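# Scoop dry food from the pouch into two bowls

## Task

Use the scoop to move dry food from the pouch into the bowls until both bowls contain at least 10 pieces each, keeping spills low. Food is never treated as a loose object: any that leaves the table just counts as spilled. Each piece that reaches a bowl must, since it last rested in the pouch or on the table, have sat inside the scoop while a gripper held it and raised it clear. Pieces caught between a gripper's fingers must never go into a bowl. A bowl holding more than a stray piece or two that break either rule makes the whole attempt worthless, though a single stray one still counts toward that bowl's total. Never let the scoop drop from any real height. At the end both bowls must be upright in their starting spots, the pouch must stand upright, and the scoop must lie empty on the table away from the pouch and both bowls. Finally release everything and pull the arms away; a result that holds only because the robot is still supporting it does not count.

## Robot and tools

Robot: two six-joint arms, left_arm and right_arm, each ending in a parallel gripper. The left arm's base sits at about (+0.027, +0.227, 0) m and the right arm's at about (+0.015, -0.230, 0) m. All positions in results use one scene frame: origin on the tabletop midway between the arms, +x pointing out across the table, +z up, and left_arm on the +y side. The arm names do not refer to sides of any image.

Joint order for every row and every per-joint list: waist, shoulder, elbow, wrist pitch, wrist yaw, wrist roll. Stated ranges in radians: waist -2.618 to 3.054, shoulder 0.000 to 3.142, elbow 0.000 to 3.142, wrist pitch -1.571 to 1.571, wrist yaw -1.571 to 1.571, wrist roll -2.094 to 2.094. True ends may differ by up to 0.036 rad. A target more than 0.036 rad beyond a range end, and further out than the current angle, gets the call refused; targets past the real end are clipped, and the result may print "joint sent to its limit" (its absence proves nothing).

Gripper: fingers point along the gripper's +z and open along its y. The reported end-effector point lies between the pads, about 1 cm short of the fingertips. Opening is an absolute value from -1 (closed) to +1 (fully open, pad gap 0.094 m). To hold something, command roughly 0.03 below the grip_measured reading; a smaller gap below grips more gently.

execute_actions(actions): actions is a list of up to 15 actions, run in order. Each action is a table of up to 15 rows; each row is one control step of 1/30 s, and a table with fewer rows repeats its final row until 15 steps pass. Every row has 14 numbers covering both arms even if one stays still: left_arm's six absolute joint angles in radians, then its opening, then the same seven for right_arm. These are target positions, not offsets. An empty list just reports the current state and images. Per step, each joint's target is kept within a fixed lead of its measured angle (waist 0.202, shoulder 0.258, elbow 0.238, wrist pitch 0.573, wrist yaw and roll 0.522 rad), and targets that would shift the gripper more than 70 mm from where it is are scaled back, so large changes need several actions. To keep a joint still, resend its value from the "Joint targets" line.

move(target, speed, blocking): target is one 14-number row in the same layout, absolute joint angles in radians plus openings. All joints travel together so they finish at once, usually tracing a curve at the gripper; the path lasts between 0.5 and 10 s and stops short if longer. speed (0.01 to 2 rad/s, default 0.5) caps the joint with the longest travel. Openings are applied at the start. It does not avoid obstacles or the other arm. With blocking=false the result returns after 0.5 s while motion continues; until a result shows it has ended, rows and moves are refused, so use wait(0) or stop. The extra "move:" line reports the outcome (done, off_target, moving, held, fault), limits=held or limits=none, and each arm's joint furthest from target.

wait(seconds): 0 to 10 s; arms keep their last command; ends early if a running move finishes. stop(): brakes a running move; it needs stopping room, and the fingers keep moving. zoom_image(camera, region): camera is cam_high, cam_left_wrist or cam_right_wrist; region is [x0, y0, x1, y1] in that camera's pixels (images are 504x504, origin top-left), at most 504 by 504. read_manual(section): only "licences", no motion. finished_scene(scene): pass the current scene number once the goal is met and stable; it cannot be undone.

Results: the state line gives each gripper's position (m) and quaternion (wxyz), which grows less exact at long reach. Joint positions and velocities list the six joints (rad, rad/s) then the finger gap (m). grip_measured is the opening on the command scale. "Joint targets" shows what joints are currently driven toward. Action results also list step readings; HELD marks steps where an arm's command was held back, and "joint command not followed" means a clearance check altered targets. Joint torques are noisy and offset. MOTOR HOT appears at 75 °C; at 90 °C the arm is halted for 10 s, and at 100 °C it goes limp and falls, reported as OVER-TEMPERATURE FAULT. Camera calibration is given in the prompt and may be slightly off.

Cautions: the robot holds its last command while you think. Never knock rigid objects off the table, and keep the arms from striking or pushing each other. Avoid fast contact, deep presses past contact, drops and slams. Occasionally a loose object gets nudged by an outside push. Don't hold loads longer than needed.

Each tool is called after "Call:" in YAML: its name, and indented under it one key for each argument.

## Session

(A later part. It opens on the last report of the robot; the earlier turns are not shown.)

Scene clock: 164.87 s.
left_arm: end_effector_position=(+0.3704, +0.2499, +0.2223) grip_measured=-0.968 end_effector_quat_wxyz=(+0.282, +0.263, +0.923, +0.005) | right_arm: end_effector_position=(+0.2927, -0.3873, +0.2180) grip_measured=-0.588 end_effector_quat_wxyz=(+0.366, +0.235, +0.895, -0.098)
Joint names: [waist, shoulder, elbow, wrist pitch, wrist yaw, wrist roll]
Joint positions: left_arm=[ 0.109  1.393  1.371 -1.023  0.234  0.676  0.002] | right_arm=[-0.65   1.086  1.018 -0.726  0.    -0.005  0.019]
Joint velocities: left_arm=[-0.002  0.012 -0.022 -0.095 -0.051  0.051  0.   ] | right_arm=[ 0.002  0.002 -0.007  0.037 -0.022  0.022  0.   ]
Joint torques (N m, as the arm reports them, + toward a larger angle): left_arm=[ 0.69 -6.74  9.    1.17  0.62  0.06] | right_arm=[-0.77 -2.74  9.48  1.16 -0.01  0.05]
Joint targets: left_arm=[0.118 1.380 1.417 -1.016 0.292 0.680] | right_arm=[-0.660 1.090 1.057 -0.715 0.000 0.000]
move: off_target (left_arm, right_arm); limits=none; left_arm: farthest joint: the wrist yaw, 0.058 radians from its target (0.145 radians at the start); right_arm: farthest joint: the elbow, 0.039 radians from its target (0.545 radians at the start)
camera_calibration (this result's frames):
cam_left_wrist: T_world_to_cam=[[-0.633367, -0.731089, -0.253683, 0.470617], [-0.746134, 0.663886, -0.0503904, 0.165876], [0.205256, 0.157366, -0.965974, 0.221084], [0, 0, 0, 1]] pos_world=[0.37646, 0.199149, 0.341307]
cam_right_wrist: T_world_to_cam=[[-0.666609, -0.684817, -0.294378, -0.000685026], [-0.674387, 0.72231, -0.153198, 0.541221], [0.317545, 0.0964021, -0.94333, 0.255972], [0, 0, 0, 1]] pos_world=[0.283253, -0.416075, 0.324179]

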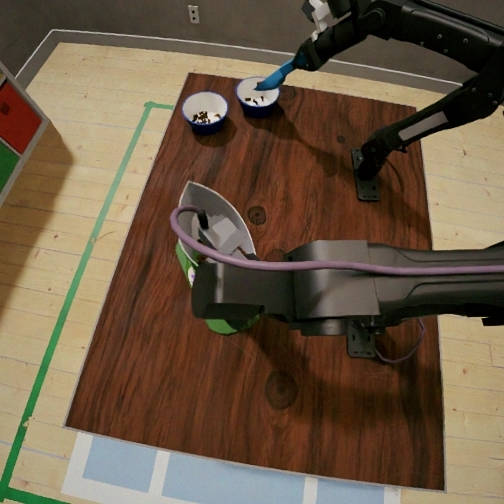

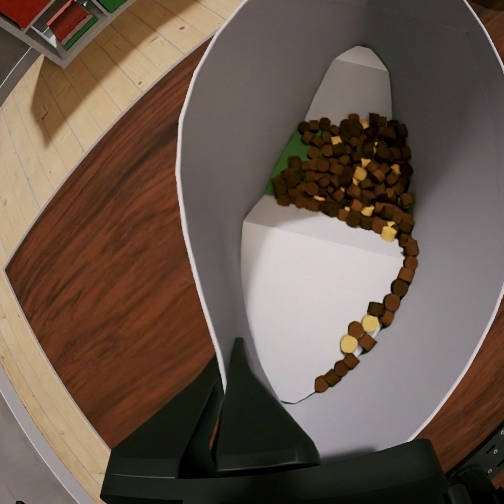

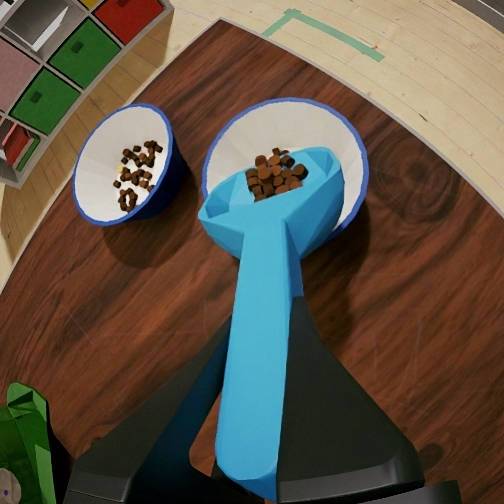

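Call:
move:
  target: [0.212,1.655,1.675,-1.175,0.394,0.727,-1.0,-0.66,1.577,1.725,-1.20,0,0,-0.62]
  speed: 0.22

Scene clock: 168.87 s.
left_arm: end_effector_position=(+0.3997, +0.2705, +0.2198) grip_measured=-0.968 end_effector_quat_wxyz=(+0.242, +0.243, +0.937, -0.065) | right_arm: end_effector_position=(+0.3390, -0.4138, +0.2486) grip_measured=-0.588 end_effector_quat_wxyz=(+0.229, +0.247, +0.940, -0.061)
Joint names: [waist, shoulder, elbow, wrist pitch, wrist yaw, wrist roll]
Joint positions: left_arm=[ 0.204  1.644  1.641 -1.198  0.354  0.719  0.002] | right_arm=[-0.65   1.577  1.686 -1.202  0.    -0.005  0.019]
Joint velocities: left_arm=[-0.012 -0.007 -0.022 -0.022 -0.051  0.007 -0.   ] | right_arm=[-0.002 -0.002 -0.012 -0.007 -0.022 -0.037 -0.   ]
Joint torques (N m, as the arm reports them, + toward a larger angle): left_arm=[ 0.61 -7.15  7.99  1.1   0.53  0.06] | right_arm=[-0.77 -7.33  8.82  0.78  0.01  0.06]
Joint targets: left_arm=[0.212 1.655 1.675 -1.175 0.394 0.727] | right_arm=[-0.660 1.577 1.725 -1.200 0.000 -0.000]
move: off_target (left_arm, right_arm); limits=none; left_arm: farthest joint: the wrist yaw, 0.040 radians from its target (0.160 radians at the start); right_arm: farthest joint: the elbow, 0.039 radians from its target (0.707 radians at the start)
camera_calibration (this result's frames):
cam_left_wrist: T_world_to_cam=[[-0.649555, -0.755252, -0.0875913, 0.480123], [-0.755161, 0.654248, -0.0411377, 0.178136], [0.0883758, 0.0394243, -0.995307, 0.294517], [0, 0, 0, 1]] pos_world=[0.420359, 0.234458, 0.342518]
cam_right_wrist: T_world_to_cam=[[-0.732355, -0.647303, -0.211317, 0.0382733], [-0.677423, 0.724042, 0.12985, 0.527661], [0.0689497, 0.238247, -0.968754, 0.421953], [0, 0, 0, 1]] pos_world=[0.356386, -0.457803, 0.348339]

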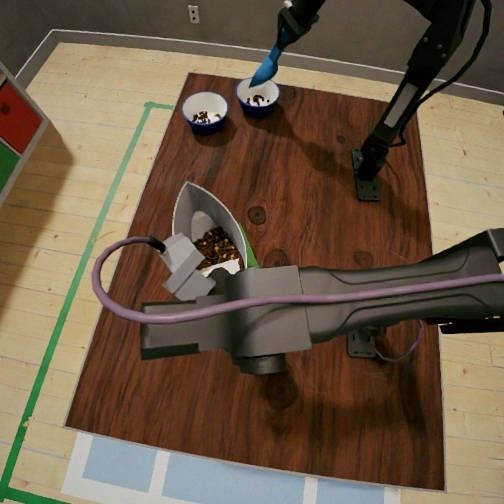

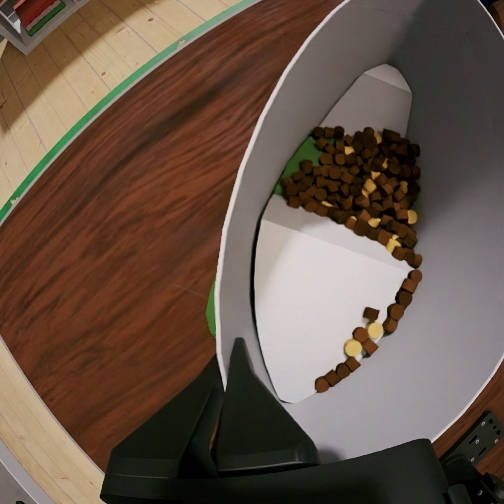

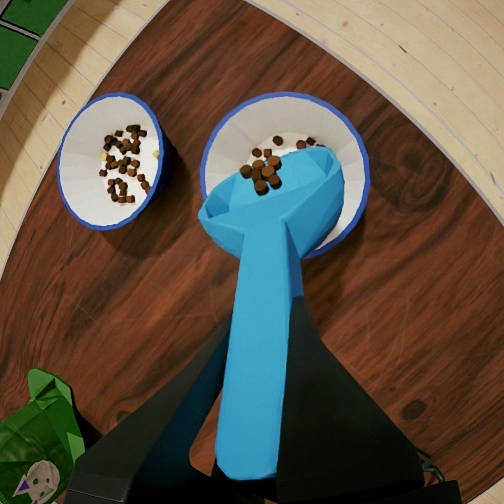

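Call:
move:
  target: [0.212,1.655,1.675,-1.175,0.394,0.727,-0.2,-0.66,1.826,2.073,-1.455,0,0,-0.62]
  speed: 0.3

Scene clock: 171.63 s.
left_arm: end_effector_position=(+0.4011, +0.2680, +0.2212) grip_measured=-0.202 end_effector_quat_wxyz=(+0.247, +0.246, +0.935, -0.071) | right_arm: end_effector_position=(+0.3573, -0.4242, +0.2483) grip_measured=-0.588 end_effector_quat_wxyz=(+0.158, +0.251, +0.954, -0.042)
Joint names: [waist, shoulder, elbow, wrist pitch, wrist yaw, wrist roll]
Joint positions: left_arm=[ 0.204  1.644  1.641 -1.193  0.371  0.722  0.038] | right_arm=[-0.65   1.827  2.036 -1.451  0.    -0.005  0.019]
Joint velocities: left_arm=[-0.007  0.002 -0.012  0.037  0.022  0.007 -0.   ] | right_arm=[ 0.002 -0.002 -0.007  0.007 -0.007  0.007 -0.   ]
Joint torques (N m, as the arm reports them, + toward a larger angle): left_arm=[ 0.59 -7.22  7.96  1.04  0.38  0.08] | right_arm=[-0.71 -9.54  8.23  0.53 -0.01  0.05]
Joint targets: left_arm=[0.212 1.655 1.675 -1.175 0.394 0.727] | right_arm=[-0.660 1.826 2.073 -1.455 0.000 0.000]
move: off_target (left_arm, right_arm); limits=none; left_arm: farthest joint: the elbow, 0.034 radians from its target (0.034 radians at the start); right_arm: farthest joint: the elbow, 0.037 radians from its target (0.387 radians at the start)
camera_calibration (this result's frames):
cam_left_wrist: T_world_to_cam=[[-0.654861, -0.751067, -0.083995, 0.479444], [-0.749387, 0.659716, -0.0565199, 0.180496], [0.0978631, 0.0259321, -0.994862, 0.295582], [0, 0, 0, 1]] pos_world=[0.420304, 0.233354, 0.344536]
cam_right_wrist: T_world_to_cam=[[-0.756804, -0.633353, -0.161592, 0.0471772], [-0.65117, 0.709063, 0.270568, 0.496967], [-0.0567857, 0.309991, -0.949042, 0.493439], [0, 0, 0, 1]] pos_world=[0.387334, -0.475462, 0.341454]

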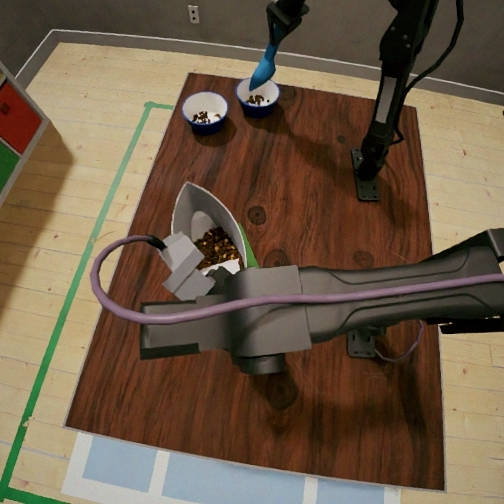

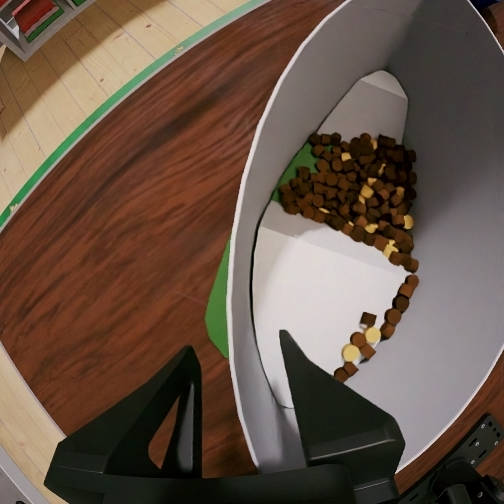

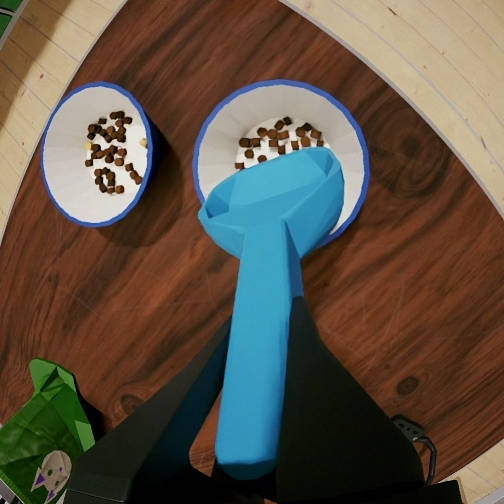

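Call:
move:
  target: [0.29,1.65,1.92,-1.49,0.39,0.81,0.0,-0.66,1.48,1.5,-0.66,0,0,-0.62]
  speed: 0.5

Call:
zoom_image:
  camera: "cam_high"
  region: [170, 60, 310, 150]

Scene clock: 179.33 s.
left_arm: end_effector_position=(+0.3707, +0.2858, +0.2790) grip_measured=-0.001 end_effector_quat_wxyz=(+0.243, +0.248, +0.936, -0.058) | right_arm: end_effector_position=(+0.3961, -0.4463, +0.2798) grip_measured=-0.588 end_effector_quat_wxyz=(+0.405, +0.231, +0.878, -0.108)
Joint names: [waist, shoulder, elbow, wrist pitch, wrist yaw, wrist roll]
Joint positions: left_arm=[ 0.278  1.644  1.895 -1.471  0.371  0.804  0.047] | right_arm=[-0.65   1.511  1.508 -0.703  0.    -0.005  0.019]
Joint velocities: left_arm=[ 0.002  0.002  0.007 -0.066  0.007 -0.022  0.001] | right_arm=[-0.002 -0.012  0.007 -0.037 -0.022 -0.007  0.001]
Joint torques (N m, as the arm reports them, + toward a larger angle): left_arm=[ 1.01 -6.99  6.6   0.66  0.39  0.09] | right_arm=[ -0.67 -10.35   5.98   1.41   0.     0.02]
Joint targets: left_arm=[0.290 1.650 1.920 -1.490 0.390 0.810] | right_arm=[-0.660 1.480 1.500 -0.660 0.000 -0.000]
move: off_target (left_arm, right_arm); limits=none; left_arm: farthest joint: the elbow, 0.025 radians from its target (0.279 radians at the start); right_arm: farthest joint: the wrist pitch, 0.043 radians from its target (0.792 radians at the start)
camera_calibration (this result's frames):
cam_left_wrist: T_world_to_cam=[[-0.653685, -0.74967, -0.103398, 0.482403], [-0.750736, 0.659609, -0.0362098, 0.144093], [0.0953476, 0.0539547, -0.993981, 0.348294], [0, 0, 0, 1]] pos_world=[0.390306, 0.247806, 0.401295]
cam_right_wrist: T_world_to_cam=[[-0.643299, -0.698117, -0.314322, 0.0364559], [-0.659497, 0.713814, -0.235656, 0.676391], [0.388883, 0.055697, -0.919602, 0.234142], [0, 0, 0, 1]] pos_world=[0.378475, -0.470408, 0.386172]

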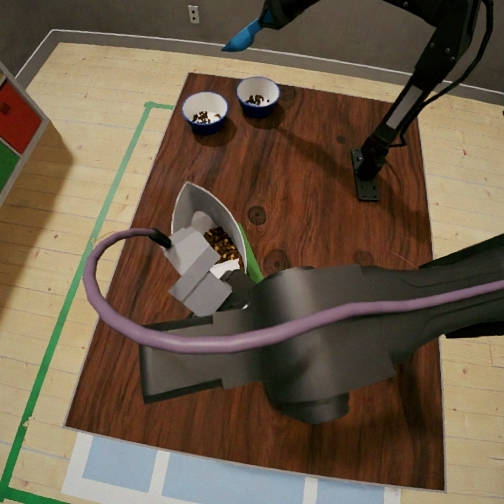

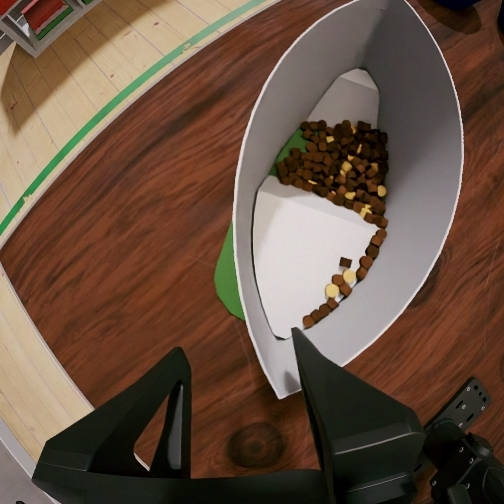

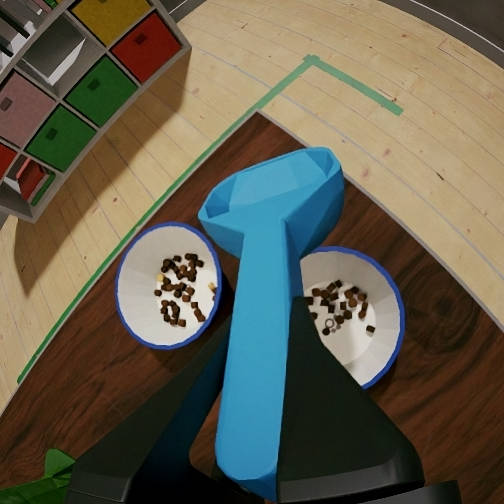

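Region (170, 60, 310, 150) of cam_high's 504x504 image, scaled by 3.600, with more detail than that image has; it fills the top 324 rows of this view, and the rest is white.

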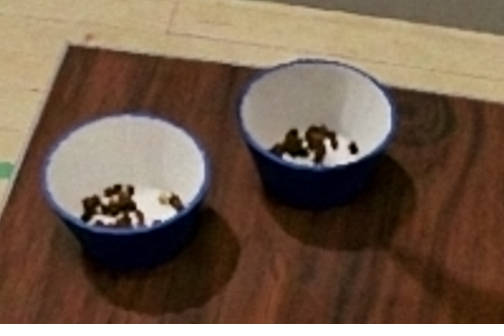

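Call:
move:
  target: [0.9,0.9,1.0,-0.3,0,0,0.0,-0.66,1.5,0.99,0.045,-1.33,-0.51,-0.62]
  speed: 0.6

Scene clock: 182.73 s.
left_arm: end_effector_position=(+0.2237, +0.5079, +0.3486) grip_measured=-0.001 end_effector_quat_wxyz=(+0.547, -0.359, +0.702, +0.283) | right_arm: end_effector_position=(+0.4045, -0.2531, +0.2580) grip_measured=-0.588 end_effector_quat_wxyz=(+0.609, -0.304, +0.685, +0.257)
Joint names: [waist, shoulder, elbow, wrist pitch, wrist yaw, wrist roll]
Joint positions: left_arm=[ 0.888  0.929  1.006 -0.322  0.012  0.008  0.047] | right_arm=[-0.65   1.511  0.997  0.019 -1.305 -0.5    0.019]
Joint velocities: left_arm=[ 0.002  0.007  0.007  0.066 -0.037 -0.095  0.   ] | right_arm=[-0.002 -0.017  0.007 -0.022  0.022 -0.095 -0.   ]
Joint torques (N m, as the arm reports them, + toward a larger angle): left_arm=[ 0.84 -4.39  5.67  2.06 -0.11 -0.03] | right_arm=[-0.69 -8.26  5.76  1.05 -0.6  -0.13]
Joint targets: left_arm=[0.900 0.900 1.000 -0.300 -0.000 0.000] | right_arm=[-0.660 1.500 0.990 0.045 -1.330 -0.510]
move: off_target (left_arm, right_arm); limits=none; left_arm: farthest joint: the shoulder, 0.029 radians from its target (0.744 radians at the start); right_arm: farthest joint: the wrist pitch, 0.026 radians from its target (0.747 radians at the start)
camera_calibration (this result's frames):
cam_left_wrist: T_world_to_cam=[[0.752543, -0.622894, -0.213734, 0.219442], [-0.540062, -0.398017, -0.741562, 0.625712], [0.376845, 0.673487, -0.635927, -0.0829219], [0, 0, 0, 1]] pos_world=[0.204032, 0.44158, 0.458175]
cam_right_wrist: T_world_to_cam=[[0.675915, -0.639562, -0.366196, -0.33556], [-0.647417, -0.277877, -0.709673, 0.405312], [0.352122, 0.71676, -0.601884, 0.300246], [0, 0, 0, 1]] pos_world=[0.383492, -0.317189, 0.345471]

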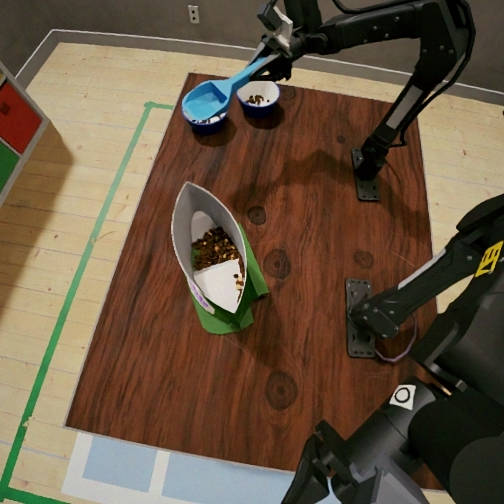

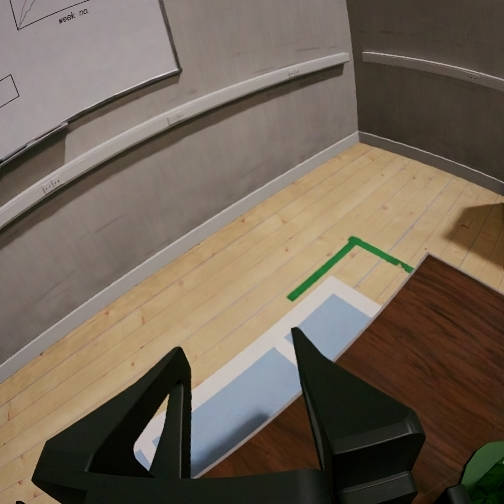

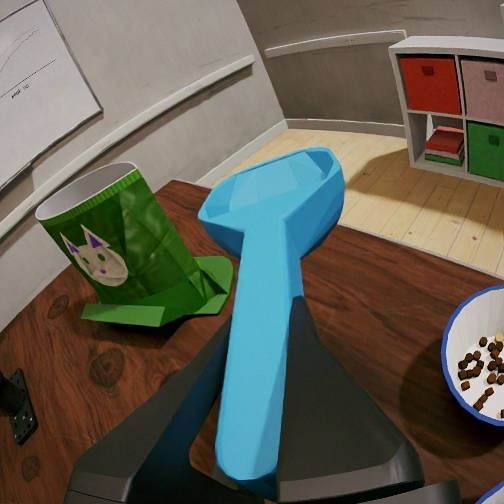

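Call:
move:
  target: [0.9,0.9,1.0,-0.3,0,0,0.0,-0.66,1.80,0.441,0.78,-1.33,-0.59,-0.62]
  speed: 0.45

Scene clock: 187.90 s.
left_arm: end_effector_position=(+0.2237, +0.5079, +0.3487) grip_measured=-0.001 end_effector_quat_wxyz=(+0.547, -0.359, +0.701, +0.283) | right_arm: end_effector_position=(+0.3524, -0.2235, +0.0851) grip_measured=-0.588 end_effector_quat_wxyz=(+0.599, -0.307, +0.693, +0.260)
Joint names: [waist, shoulder, elbow, wrist pitch, wrist yaw, wrist roll]
Joint positions: left_arm=[ 0.888  0.929  1.006 -0.321  0.012  0.007  0.047] | right_arm=[-0.65   1.797  0.452  0.755 -1.302 -0.58   0.019]
Joint velocities: left_arm=[ 0.012 -0.002  0.002 -0.051  0.007 -0.037 -0.   ] | right_arm=[-0.002 -0.002 -0.002  0.051  0.007 -0.037 -0.001]
Joint torques (N m, as the arm reports them, + toward a larger angle): left_arm=[ 0.95 -4.26  5.8   2.07 -0.11 -0.04] | right_arm=[-0.68 -6.68  2.89  0.98 -0.73 -0.14]
Joint targets: left_arm=[0.900 0.900 1.000 -0.300 0.000 -0.000] | right_arm=[-0.660 1.800 0.441 0.780 -1.330 -0.590]
move: off_target (left_arm, right_arm); limits=none; left_arm: farthest joint: the shoulder, 0.029 radians from its target (0.029 radians at the start); right_arm: farthest joint: the wrist yaw, 0.028 radians from its target (0.025 radians at the start)
camera_calibration (this result's frames):
cam_left_wrist: T_world_to_cam=[[0.752833, -0.62278, -0.213044, 0.2191], [-0.539381, -0.398204, -0.741959, 0.625875], [0.377242, 0.673482, -0.635696, -0.0830479], [0, 0, 0, 1]] pos_world=[0.203968, 0.441608, 0.458258]
cam_right_wrist: T_world_to_cam=[[0.672612, -0.636616, -0.377243, -0.341887], [-0.661887, -0.289605, -0.6914, 0.258025], [0.330905, 0.714737, -0.61616, 0.201566], [0, 0, 0, 1]] pos_world=[0.334041, -0.286992, 0.173621]

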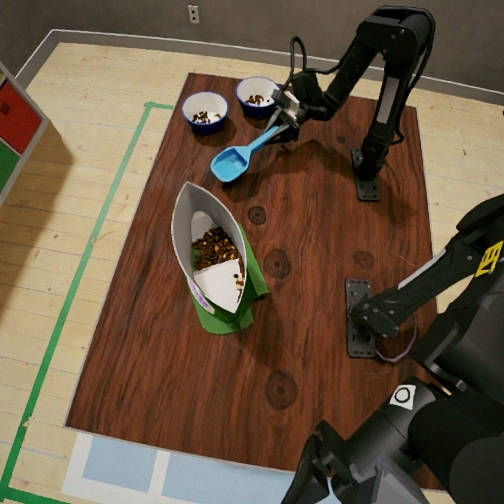

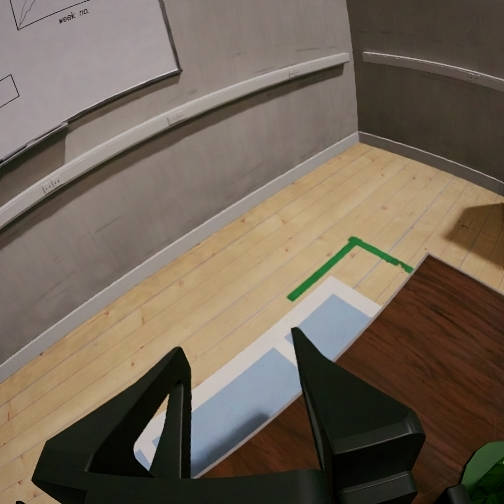

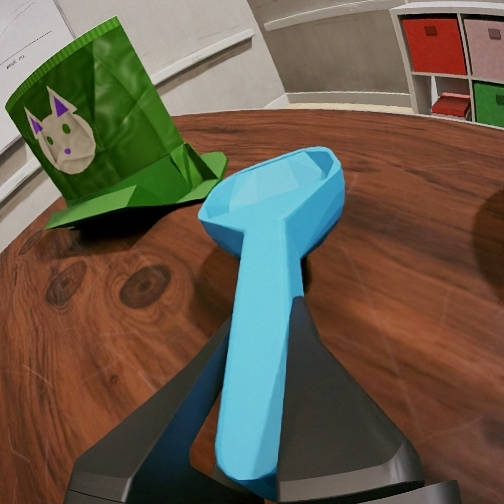

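Call:
move:
  target: [0.9,0.9,1.0,-0.3,0,0,0.0,-0.66,1.968,0.430,0.959,-1.33,-0.59,-0.62]
  speed: 0.15

Scene clock: 190.17 s.
left_arm: end_effector_position=(+0.2237, +0.5079, +0.3487) grip_measured=-0.001 end_effector_quat_wxyz=(+0.547, -0.359, +0.701, +0.283) | right_arm: end_effector_position=(+0.3556, -0.2253, +0.0577) grip_measured=-0.588 end_effector_quat_wxyz=(+0.602, -0.310, +0.690, +0.257)
Joint names: [waist, shoulder, elbow, wrist pitch, wrist yaw, wrist roll]
Joint positions: left_arm=[ 0.888  0.929  1.006 -0.321  0.012  0.007  0.047] | right_arm=[-0.65   1.962  0.452  0.933 -1.303 -0.58   0.019]
Joint velocities: left_arm=[-0.012 -0.007 -0.007 -0.007 -0.022 -0.066  0.   ] | right_arm=[-0.012  0.002  0.007  0.007 -0.066 -0.066 -0.001]
Joint torques (N m, as the arm reports them, + toward a larger angle): left_arm=[ 0.92 -4.39  5.53  2.11 -0.08 -0.02] | right_arm=[-0.83 -7.06  1.24  1.08 -0.67 -0.13]
Joint targets: left_arm=[0.900 0.900 1.000 -0.300 0.000 0.000] | right_arm=[-0.660 1.968 0.430 0.959 -1.330 -0.590]
move: off_target (left_arm, right_arm); limits=none; left_arm: farthest joint: the shoulder, 0.029 radians from its target (0.029 radians at the start); right_arm: farthest joint: the wrist yaw, 0.027 radians from its target (0.027 radians at the start)
camera_calibration (this result's frames):
cam_left_wrist: T_world_to_cam=[[0.752833, -0.62278, -0.213044, 0.2191], [-0.539381, -0.398204, -0.741959, 0.625875], [0.377242, 0.673482, -0.635696, -0.0830479], [0, 0, 0, 1]] pos_world=[0.203968, 0.441608, 0.458258]
cam_right_wrist: T_world_to_cam=[[0.677159, -0.63879, -0.365243, -0.358388], [-0.65367, -0.294282, -0.697218, 0.237015], [0.337892, 0.710876, -0.616834, 0.181566], [0, 0, 0, 1]] pos_world=[0.336266, -0.288257, 0.146348]

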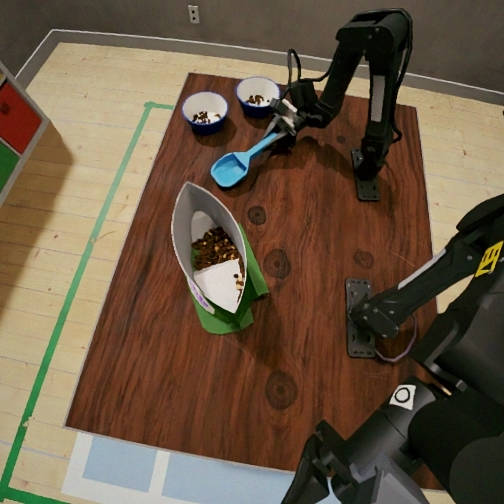

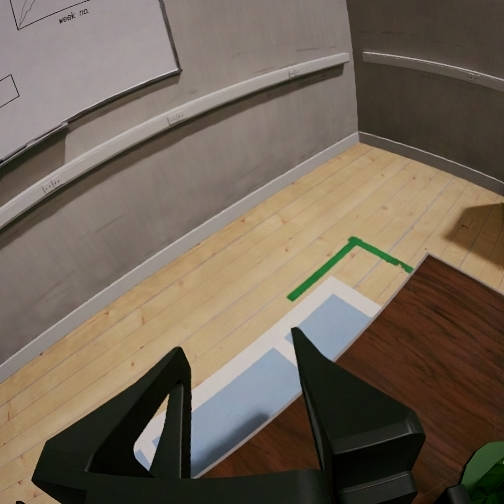

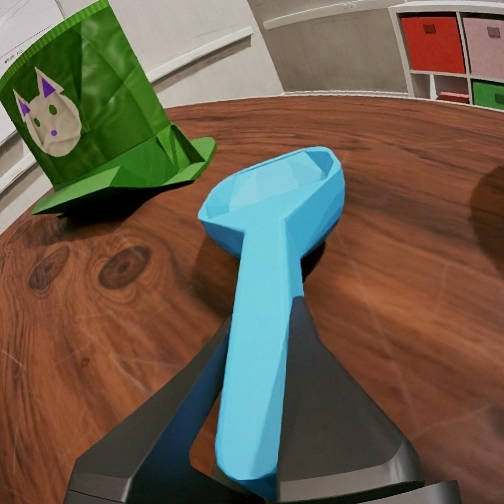

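Call:
move:
  target: [0.9,0.9,1.0,-0.3,0,0,0.0,-0.66,2.008,0.430,0.99,-1.33,-0.59,-0.62]
  speed: 0.06

Call:
zoom_image:
  camera: "cam_high"
  region: [190, 90, 330, 200]

Scene clock: 191.83 s.
left_arm: end_effector_position=(+0.2237, +0.5079, +0.3487) grip_measured=-0.001 end_effector_quat_wxyz=(+0.547, -0.359, +0.701, +0.283) | right_arm: end_effector_position=(+0.3552, -0.2251, +0.0500) grip_measured=-0.588 end_effector_quat_wxyz=(+0.600, -0.308, +0.691, +0.259)
Joint names: [waist, shoulder, elbow, wrist pitch, wrist yaw, wrist roll]
Joint positions: left_arm=[ 0.888  0.929  1.006 -0.321  0.012  0.007  0.047] | right_arm=[-0.65   2.001  0.452  0.965 -1.302 -0.58   0.019]
Joint velocities: left_arm=[-0.002 -0.007 -0.002 -0.051 -0.022 -0.037 -0.   ] | right_arm=[ 0.007 -0.002  0.002 -0.022  0.022  0.007  0.   ]
Joint torques (N m, as the arm reports them, + toward a larger angle): left_arm=[ 0.89 -4.31  5.64  2.08 -0.12 -0.01] | right_arm=[-0.72 -7.12  1.06  1.05 -0.69 -0.14]
Joint targets: left_arm=[0.900 0.900 1.000 -0.300 0.000 -0.000] | right_arm=[-0.660 2.008 0.430 0.990 -1.330 -0.590]
move: off_target (left_arm, right_arm); limits=none; left_arm: farthest joint: the shoulder, 0.029 radians from its target (0.029 radians at the start); right_arm: farthest joint: the wrist yaw, 0.028 radians from its target (0.027 radians at the start)
camera_calibration (this result's frames):
cam_left_wrist: T_world_to_cam=[[0.752833, -0.62278, -0.213044, 0.2191], [-0.539381, -0.398204, -0.741959, 0.625875], [0.377242, 0.673482, -0.635696, -0.0830479], [0, 0, 0, 1]] pos_world=[0.203968, 0.441608, 0.458258]
cam_right_wrist: T_world_to_cam=[[0.674474, -0.637679, -0.372089, -0.359244], [-0.658445, -0.291569, -0.693857, 0.233599], [0.333968, 0.712989, -0.616532, 0.178671], [0, 0, 0, 1]] pos_world=[0.336443, -0.288363, 0.13857]

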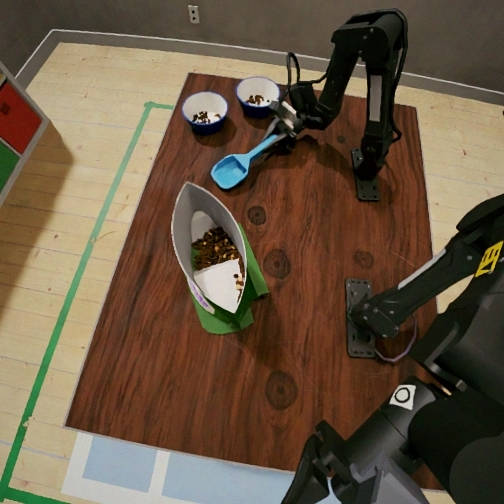

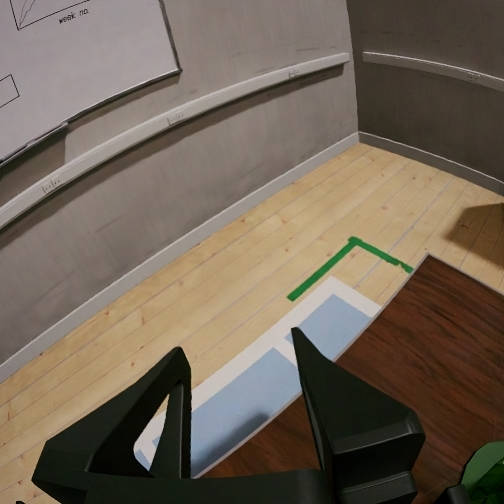

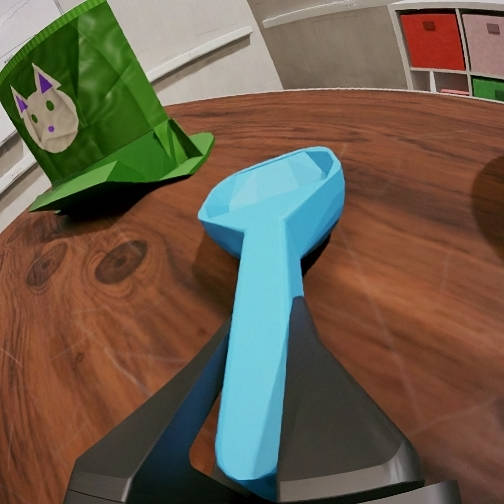

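Region (190, 90, 330, 200) of cam_high's 504x504 image, scaled by 3.600, with more detail than that image has; it fills the top 396 rows of this view, and the rest is white.

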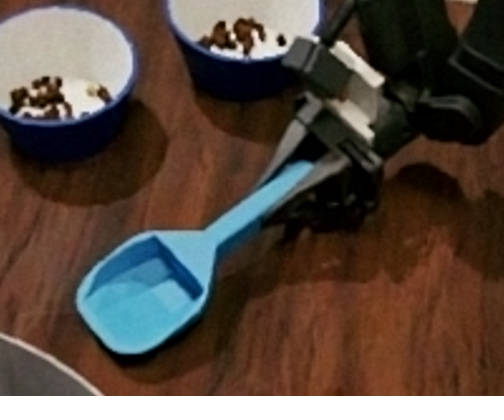

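Call:
move:
  target: [0.9,0.9,1.0,-0.3,0,0,0.0,-0.66,2.04,0.430,1.02,-1.33,-0.59,-0.62]
  speed: 0.06

Scene clock: 193.37 s.
left_arm: end_effector_position=(+0.2237, +0.5079, +0.3487) grip_measured=-0.001 end_effector_quat_wxyz=(+0.547, -0.359, +0.701, +0.283) | right_arm: end_effector_position=(+0.3552, -0.2247, +0.0477) grip_measured=-0.588 end_effector_quat_wxyz=(+0.604, -0.315, +0.686, +0.256)
Joint names: [waist, shoulder, elbow, wrist pitch, wrist yaw, wrist roll]
Joint positions: left_arm=[ 0.888  0.929  1.006 -0.321  0.011  0.007  0.047] | right_arm=[-0.65   2.028  0.452  1.009 -1.311 -0.581  0.019]
Joint velocities: left_arm=[ 0.007  0.012 -0.032 -0.022 -0.022 -0.066 -0.001] | right_arm=[-0.002  0.002 -0.027 -0.066  0.037  0.022  0.   ]
Joint torques (N m, as the arm reports them, + toward a larger angle): left_arm=[ 0.84 -4.32  5.66  2.12 -0.11 -0.03] | right_arm=[-0.77 -6.76  0.95  0.95 -0.55 -0.14]
Joint targets: left_arm=[0.900 0.900 1.000 -0.300 -0.000 0.000] | right_arm=[-0.660 2.040 0.430 1.020 -1.330 -0.590]
move: off_target (left_arm, right_arm); limits=none; left_arm: farthest joint: the shoulder, 0.029 radians from its target (0.029 radians at the start); right_arm: farthest joint: the elbow, 0.022 radians from its target (0.022 radians at the start)
camera_calibration (this result's frames):
cam_left_wrist: T_world_to_cam=[[0.753047, -0.62249, -0.213134, 0.219003], [-0.539289, -0.398364, -0.741939, 0.625915], [0.376945, 0.673655, -0.635689, -0.0830775], [0, 0, 0, 1]] pos_world=[0.203945, 0.441635, 0.458256]
cam_right_wrist: T_world_to_cam=[[0.685602, -0.634726, -0.356473, -0.363797], [-0.643706, -0.299885, -0.704068, 0.225543], [0.339989, 0.712174, -0.614178, 0.17453], [0, 0, 0, 1]] pos_world=[0.335265, -0.28757, 0.136307]

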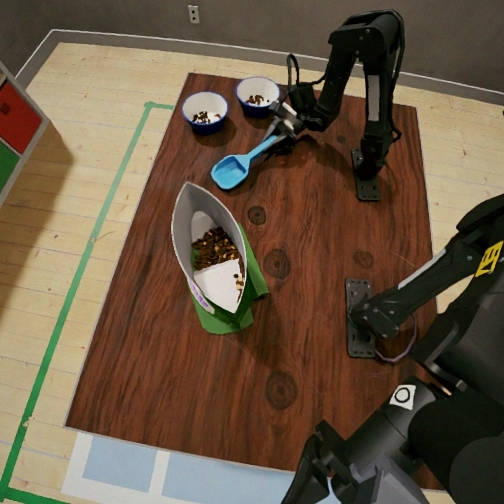

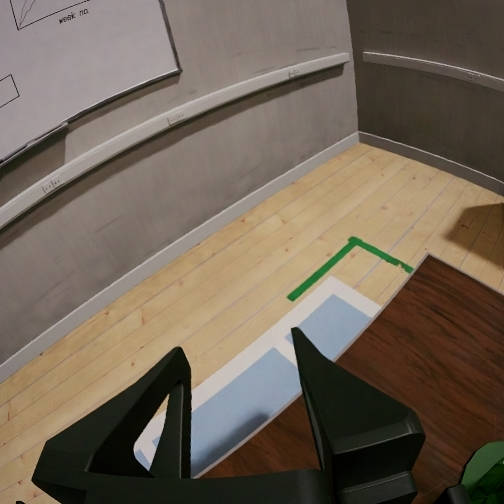

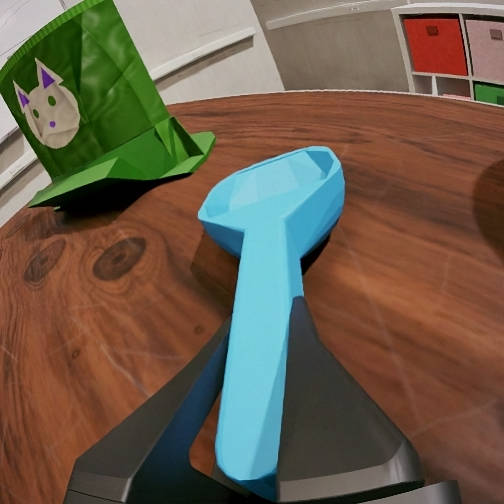

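Call:
execute_actions:
  actions:
    - [[0.9,0.9,1.0,-0.3,0,0,0.0,-0.66,2.04,0.430,1.02,-1.33,-0.59,-0.60],[0.9,0.9,1.0,-0.3,0,0,0.0,-0.66,2.04,0.430,1.02,-1.33,-0.59,-0.595],[0.9,0.9,1.0,-0.3,0,0,0.0,-0.66,2.04,0.430,1.02,-1.33,-0.59,-0.59],[0.9,0.9,1.0,-0.3,0,0,0.0,-0.66,2.04,0.430,1.02,-1.33,-0.59,-0.585],[0.9,0.9,1.0,-0.3,0,0,0.0,-0.66,2.04,0.430,1.02,-1.33,-0.59,-0.58],[0.9,0.9,1.0,-0.3,0,0,0.0,-0.66,2.04,0.430,1.02,-1.33,-0.59,-0.575],[0.9,0.9,1.0,-0.3,0,0,0.0,-0.66,2.04,0.430,1.02,-1.33,-0.59,-0.57],[0.9,0.9,1.0,-0.3,0,0,0.0,-0.66,2.04,0.430,1.02,-1.33,-0.59,-0.56],[0.9,0.9,1.0,-0.3,0,0,0.0,-0.66,2.04,0.430,1.02,-1.33,-0.59,-0.55],[0.9,0.9,1.0,-0.3,0,0,0.0,-0.66,2.04,0.430,1.02,-1.33,-0.59,-0.53],[0.9,0.9,1.0,-0.3,0,0,0.0,-0.66,2.04,0.430,1.02,-1.33,-0.59,-0.5]]
    - [[0.9,0.9,1.0,-0.3,0,0,0.0,-0.66,2.04,0.430,1.02,-1.33,-0.59,0.2]]

Scene clock: 194.87 s.
left_arm: end_effector_position=(+0.2237, +0.5079, +0.3487) grip_measured=-0.001 end_effector_quat_wxyz=(+0.547, -0.359, +0.701, +0.283) | right_arm: end_effector_position=(+0.3550, -0.2244, +0.0480) grip_measured=+0.197 end_effector_quat_wxyz=(+0.605, -0.315, +0.685, +0.257)
Joint names: [waist, shoulder, elbow, wrist pitch, wrist yaw, wrist roll]
Joint positions: left_arm=[ 0.888  0.929  1.006 -0.321  0.011  0.007  0.047] | right_arm=[-0.65   2.028  0.452  1.01  -1.313 -0.581  0.056]
Joint velocities: left_arm=[-0.007 -0.007  0.012  0.007 -0.022  0.037  0.   ] | right_arm=[-0.007  0.002 -0.022  0.022 -0.022  0.037  0.002]
Joint torques (N m, as the arm reports them, + toward a larger angle): left_arm=[ 1.03 -4.35  5.4   2.1  -0.09 -0.01] | right_arm=[-0.67 -6.82  1.05  1.   -0.54 -0.11]
Joint targets: left_arm=[0.900 0.900 1.000 -0.300 0.000 0.000] | right_arm=[-0.660 2.040 0.430 1.020 -1.330 -0.590]
Step readings (joint positions; steps 1 to 15: 1st action; 16 to 30: 2nd action):
0: left_arm=[0.888 0.929 1.006 -0.321 0.011 0.007] | right_arm=[-0.650 2.028 0.452 1.010 -1.311 -0.581]
1: left_arm=[0.888 0.929 1.006 -0.321 0.011 0.007] | right_arm=[-0.650 2.028 0.452 1.010 -1.311 -0.581]
2: left_arm=[0.888 0.929 1.006 -0.321 0.011 0.007] | right_arm=[-0.650 2.028 0.452 1.010 -1.311 -0.581]
4: left_arm=[0.888 0.929 1.006 -0.321 0.011 0.007] | right_arm=[-0.650 2.028 0.452 1.010 -1.311 -0.581]
8: left_arm=[0.888 0.929 1.006 -0.321 0.011 0.007] | right_arm=[-0.650 2.028 0.452 1.010 -1.311 -0.581]
15: left_arm=[0.888 0.929 1.006 -0.321 0.011 0.007] | right_arm=[-0.650 2.028 0.452 1.010 -1.313 -0.581]
16: left_arm=[0.888 0.929 1.006 -0.321 0.011 0.007] | right_arm=[-0.650 2.028 0.452 1.010 -1.313 -0.581]
17: left_arm=[0.888 0.929 1.006 -0.321 0.011 0.007] | right_arm=[-0.650 2.028 0.452 1.010 -1.313 -0.581]
19: left_arm=[0.888 0.929 1.006 -0.321 0.011 0.007] | right_arm=[-0.650 2.028 0.452 1.010 -1.313 -0.581]
23: left_arm=[0.888 0.929 1.006 -0.321 0.011 0.007] | right_arm=[-0.650 2.028 0.452 1.010 -1.313 -0.581]
30: Joint positions above
camera_calibration (this result's frames):
cam_left_wrist: T_world_to_cam=[[0.753047, -0.62249, -0.213134, 0.219003], [-0.539289, -0.398364, -0.741939, 0.625915], [0.376945, 0.673655, -0.635689, -0.0830775], [0, 0, 0, 1]] pos_world=[0.203945, 0.441635, 0.458256]
cam_right_wrist: T_world_to_cam=[[0.687161, -0.633087, -0.356384, -0.363595], [-0.642464, -0.300508, -0.704937, 0.225113], [0.33919, 0.713369, -0.613233, 0.17509], [0, 0, 0, 1]] pos_world=[0.335086, -0.287443, 0.136482]

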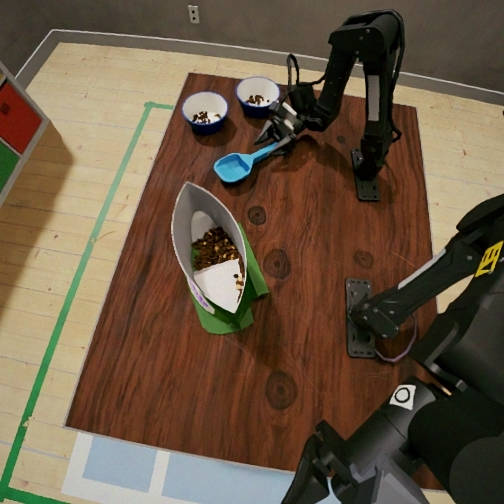

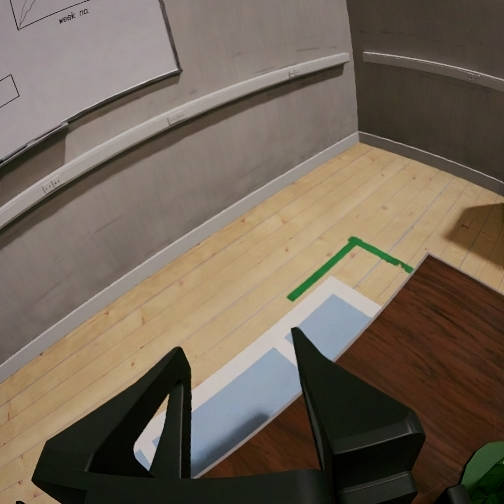

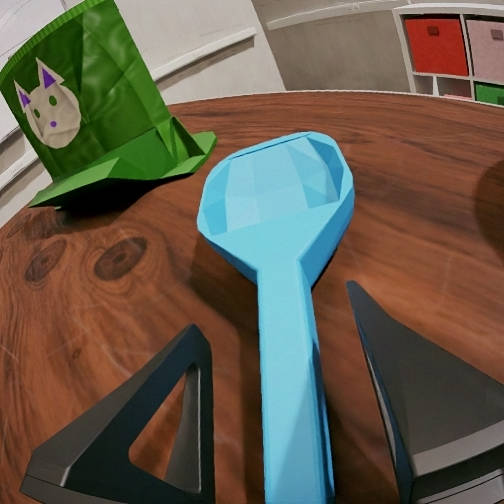

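Call:
move:
  target: [0.9,0.9,1.0,-0.3,0,0,0.0,-0.66,0.3,0.3,0.0,-1.33,0.0,0.2]
  speed: 0.7

Scene clock: 199.33 s.
left_arm: end_effector_position=(+0.2237, +0.5079, +0.3487) grip_measured=-0.001 end_effector_quat_wxyz=(+0.547, -0.359, +0.701, +0.283) | right_arm: end_effector_position=(+0.2122, -0.1423, +0.2616) grip_measured=+0.197 end_effector_quat_wxyz=(+0.654, -0.283, +0.647, +0.272)
Joint names: [waist, shoulder, elbow, wrist pitch, wrist yaw, wrist roll]
Joint positions: left_arm=[ 0.888  0.929  1.006 -0.321  0.011  0.007  0.047] | right_arm=[-0.65   0.318  0.315  0.014 -1.325 -0.006  0.056]
Joint velocities: left_arm=[-0.007  0.012 -0.002 -0.037 -0.037 -0.007 -0.001] | right_arm=[-0.007  0.002  0.007  0.022  0.037 -0.022 -0.   ]
Joint torques (N m, as the arm reports them, + toward a larger angle): left_arm=[ 1.04 -4.31  5.58  2.08 -0.07 -0.07] | right_arm=[-0.72  0.75  5.17  0.78 -0.05  0.09]
Joint targets: left_arm=[0.900 0.900 1.000 -0.300 -0.000 -0.000] | right_arm=[-0.660 0.300 0.300 -0.000 -1.330 0.000]
move: off_target (left_arm); limits=none; left_arm: farthest joint: the shoulder, 0.029 radians from its target (0.029 radians at the start); right_arm: farthest joint: the shoulder, 0.018 radians from its target (1.728 radians at the start)
camera_calibration (this result's frames):
cam_left_wrist: T_world_to_cam=[[0.753047, -0.62249, -0.213134, 0.219003], [-0.539289, -0.398364, -0.741939, 0.625915], [0.376945, 0.673655, -0.635689, -0.0830775], [0, 0, 0, 1]] pos_world=[0.203945, 0.441635, 0.458256]
cam_right_wrist: T_world_to_cam=[[0.700949, -0.612307, -0.36572, -0.134904], [-0.585122, -0.200504, -0.785768, 0.33182], [0.407803, 0.764773, -0.498817, 0.258783], [0, 0, 0, 1]] pos_world=[0.183184, -0.213982, 0.340482]

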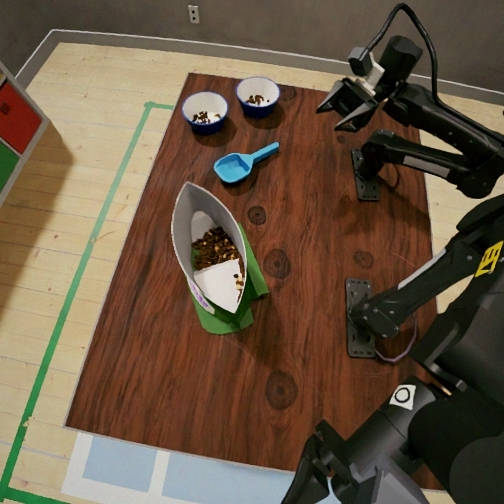

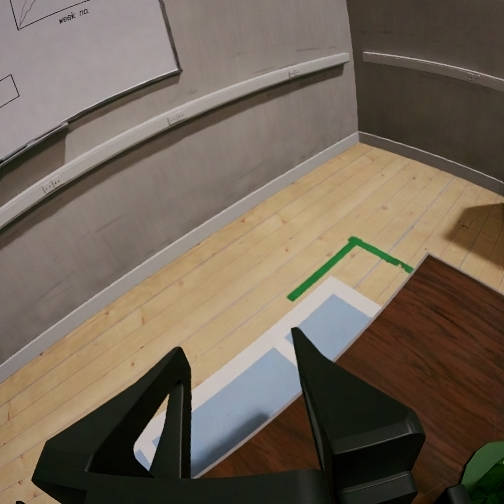

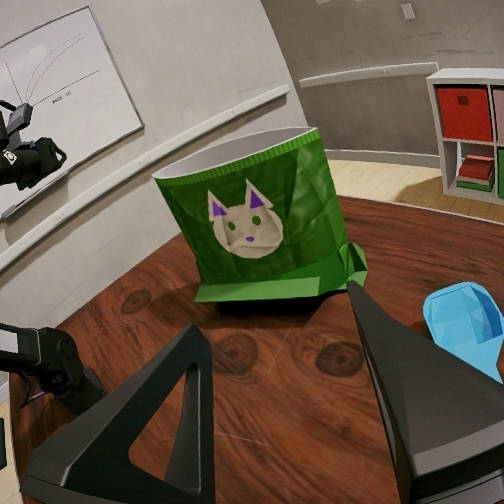

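Call:
finished_scene:
  scene: 1

The scene is finished: the task was done.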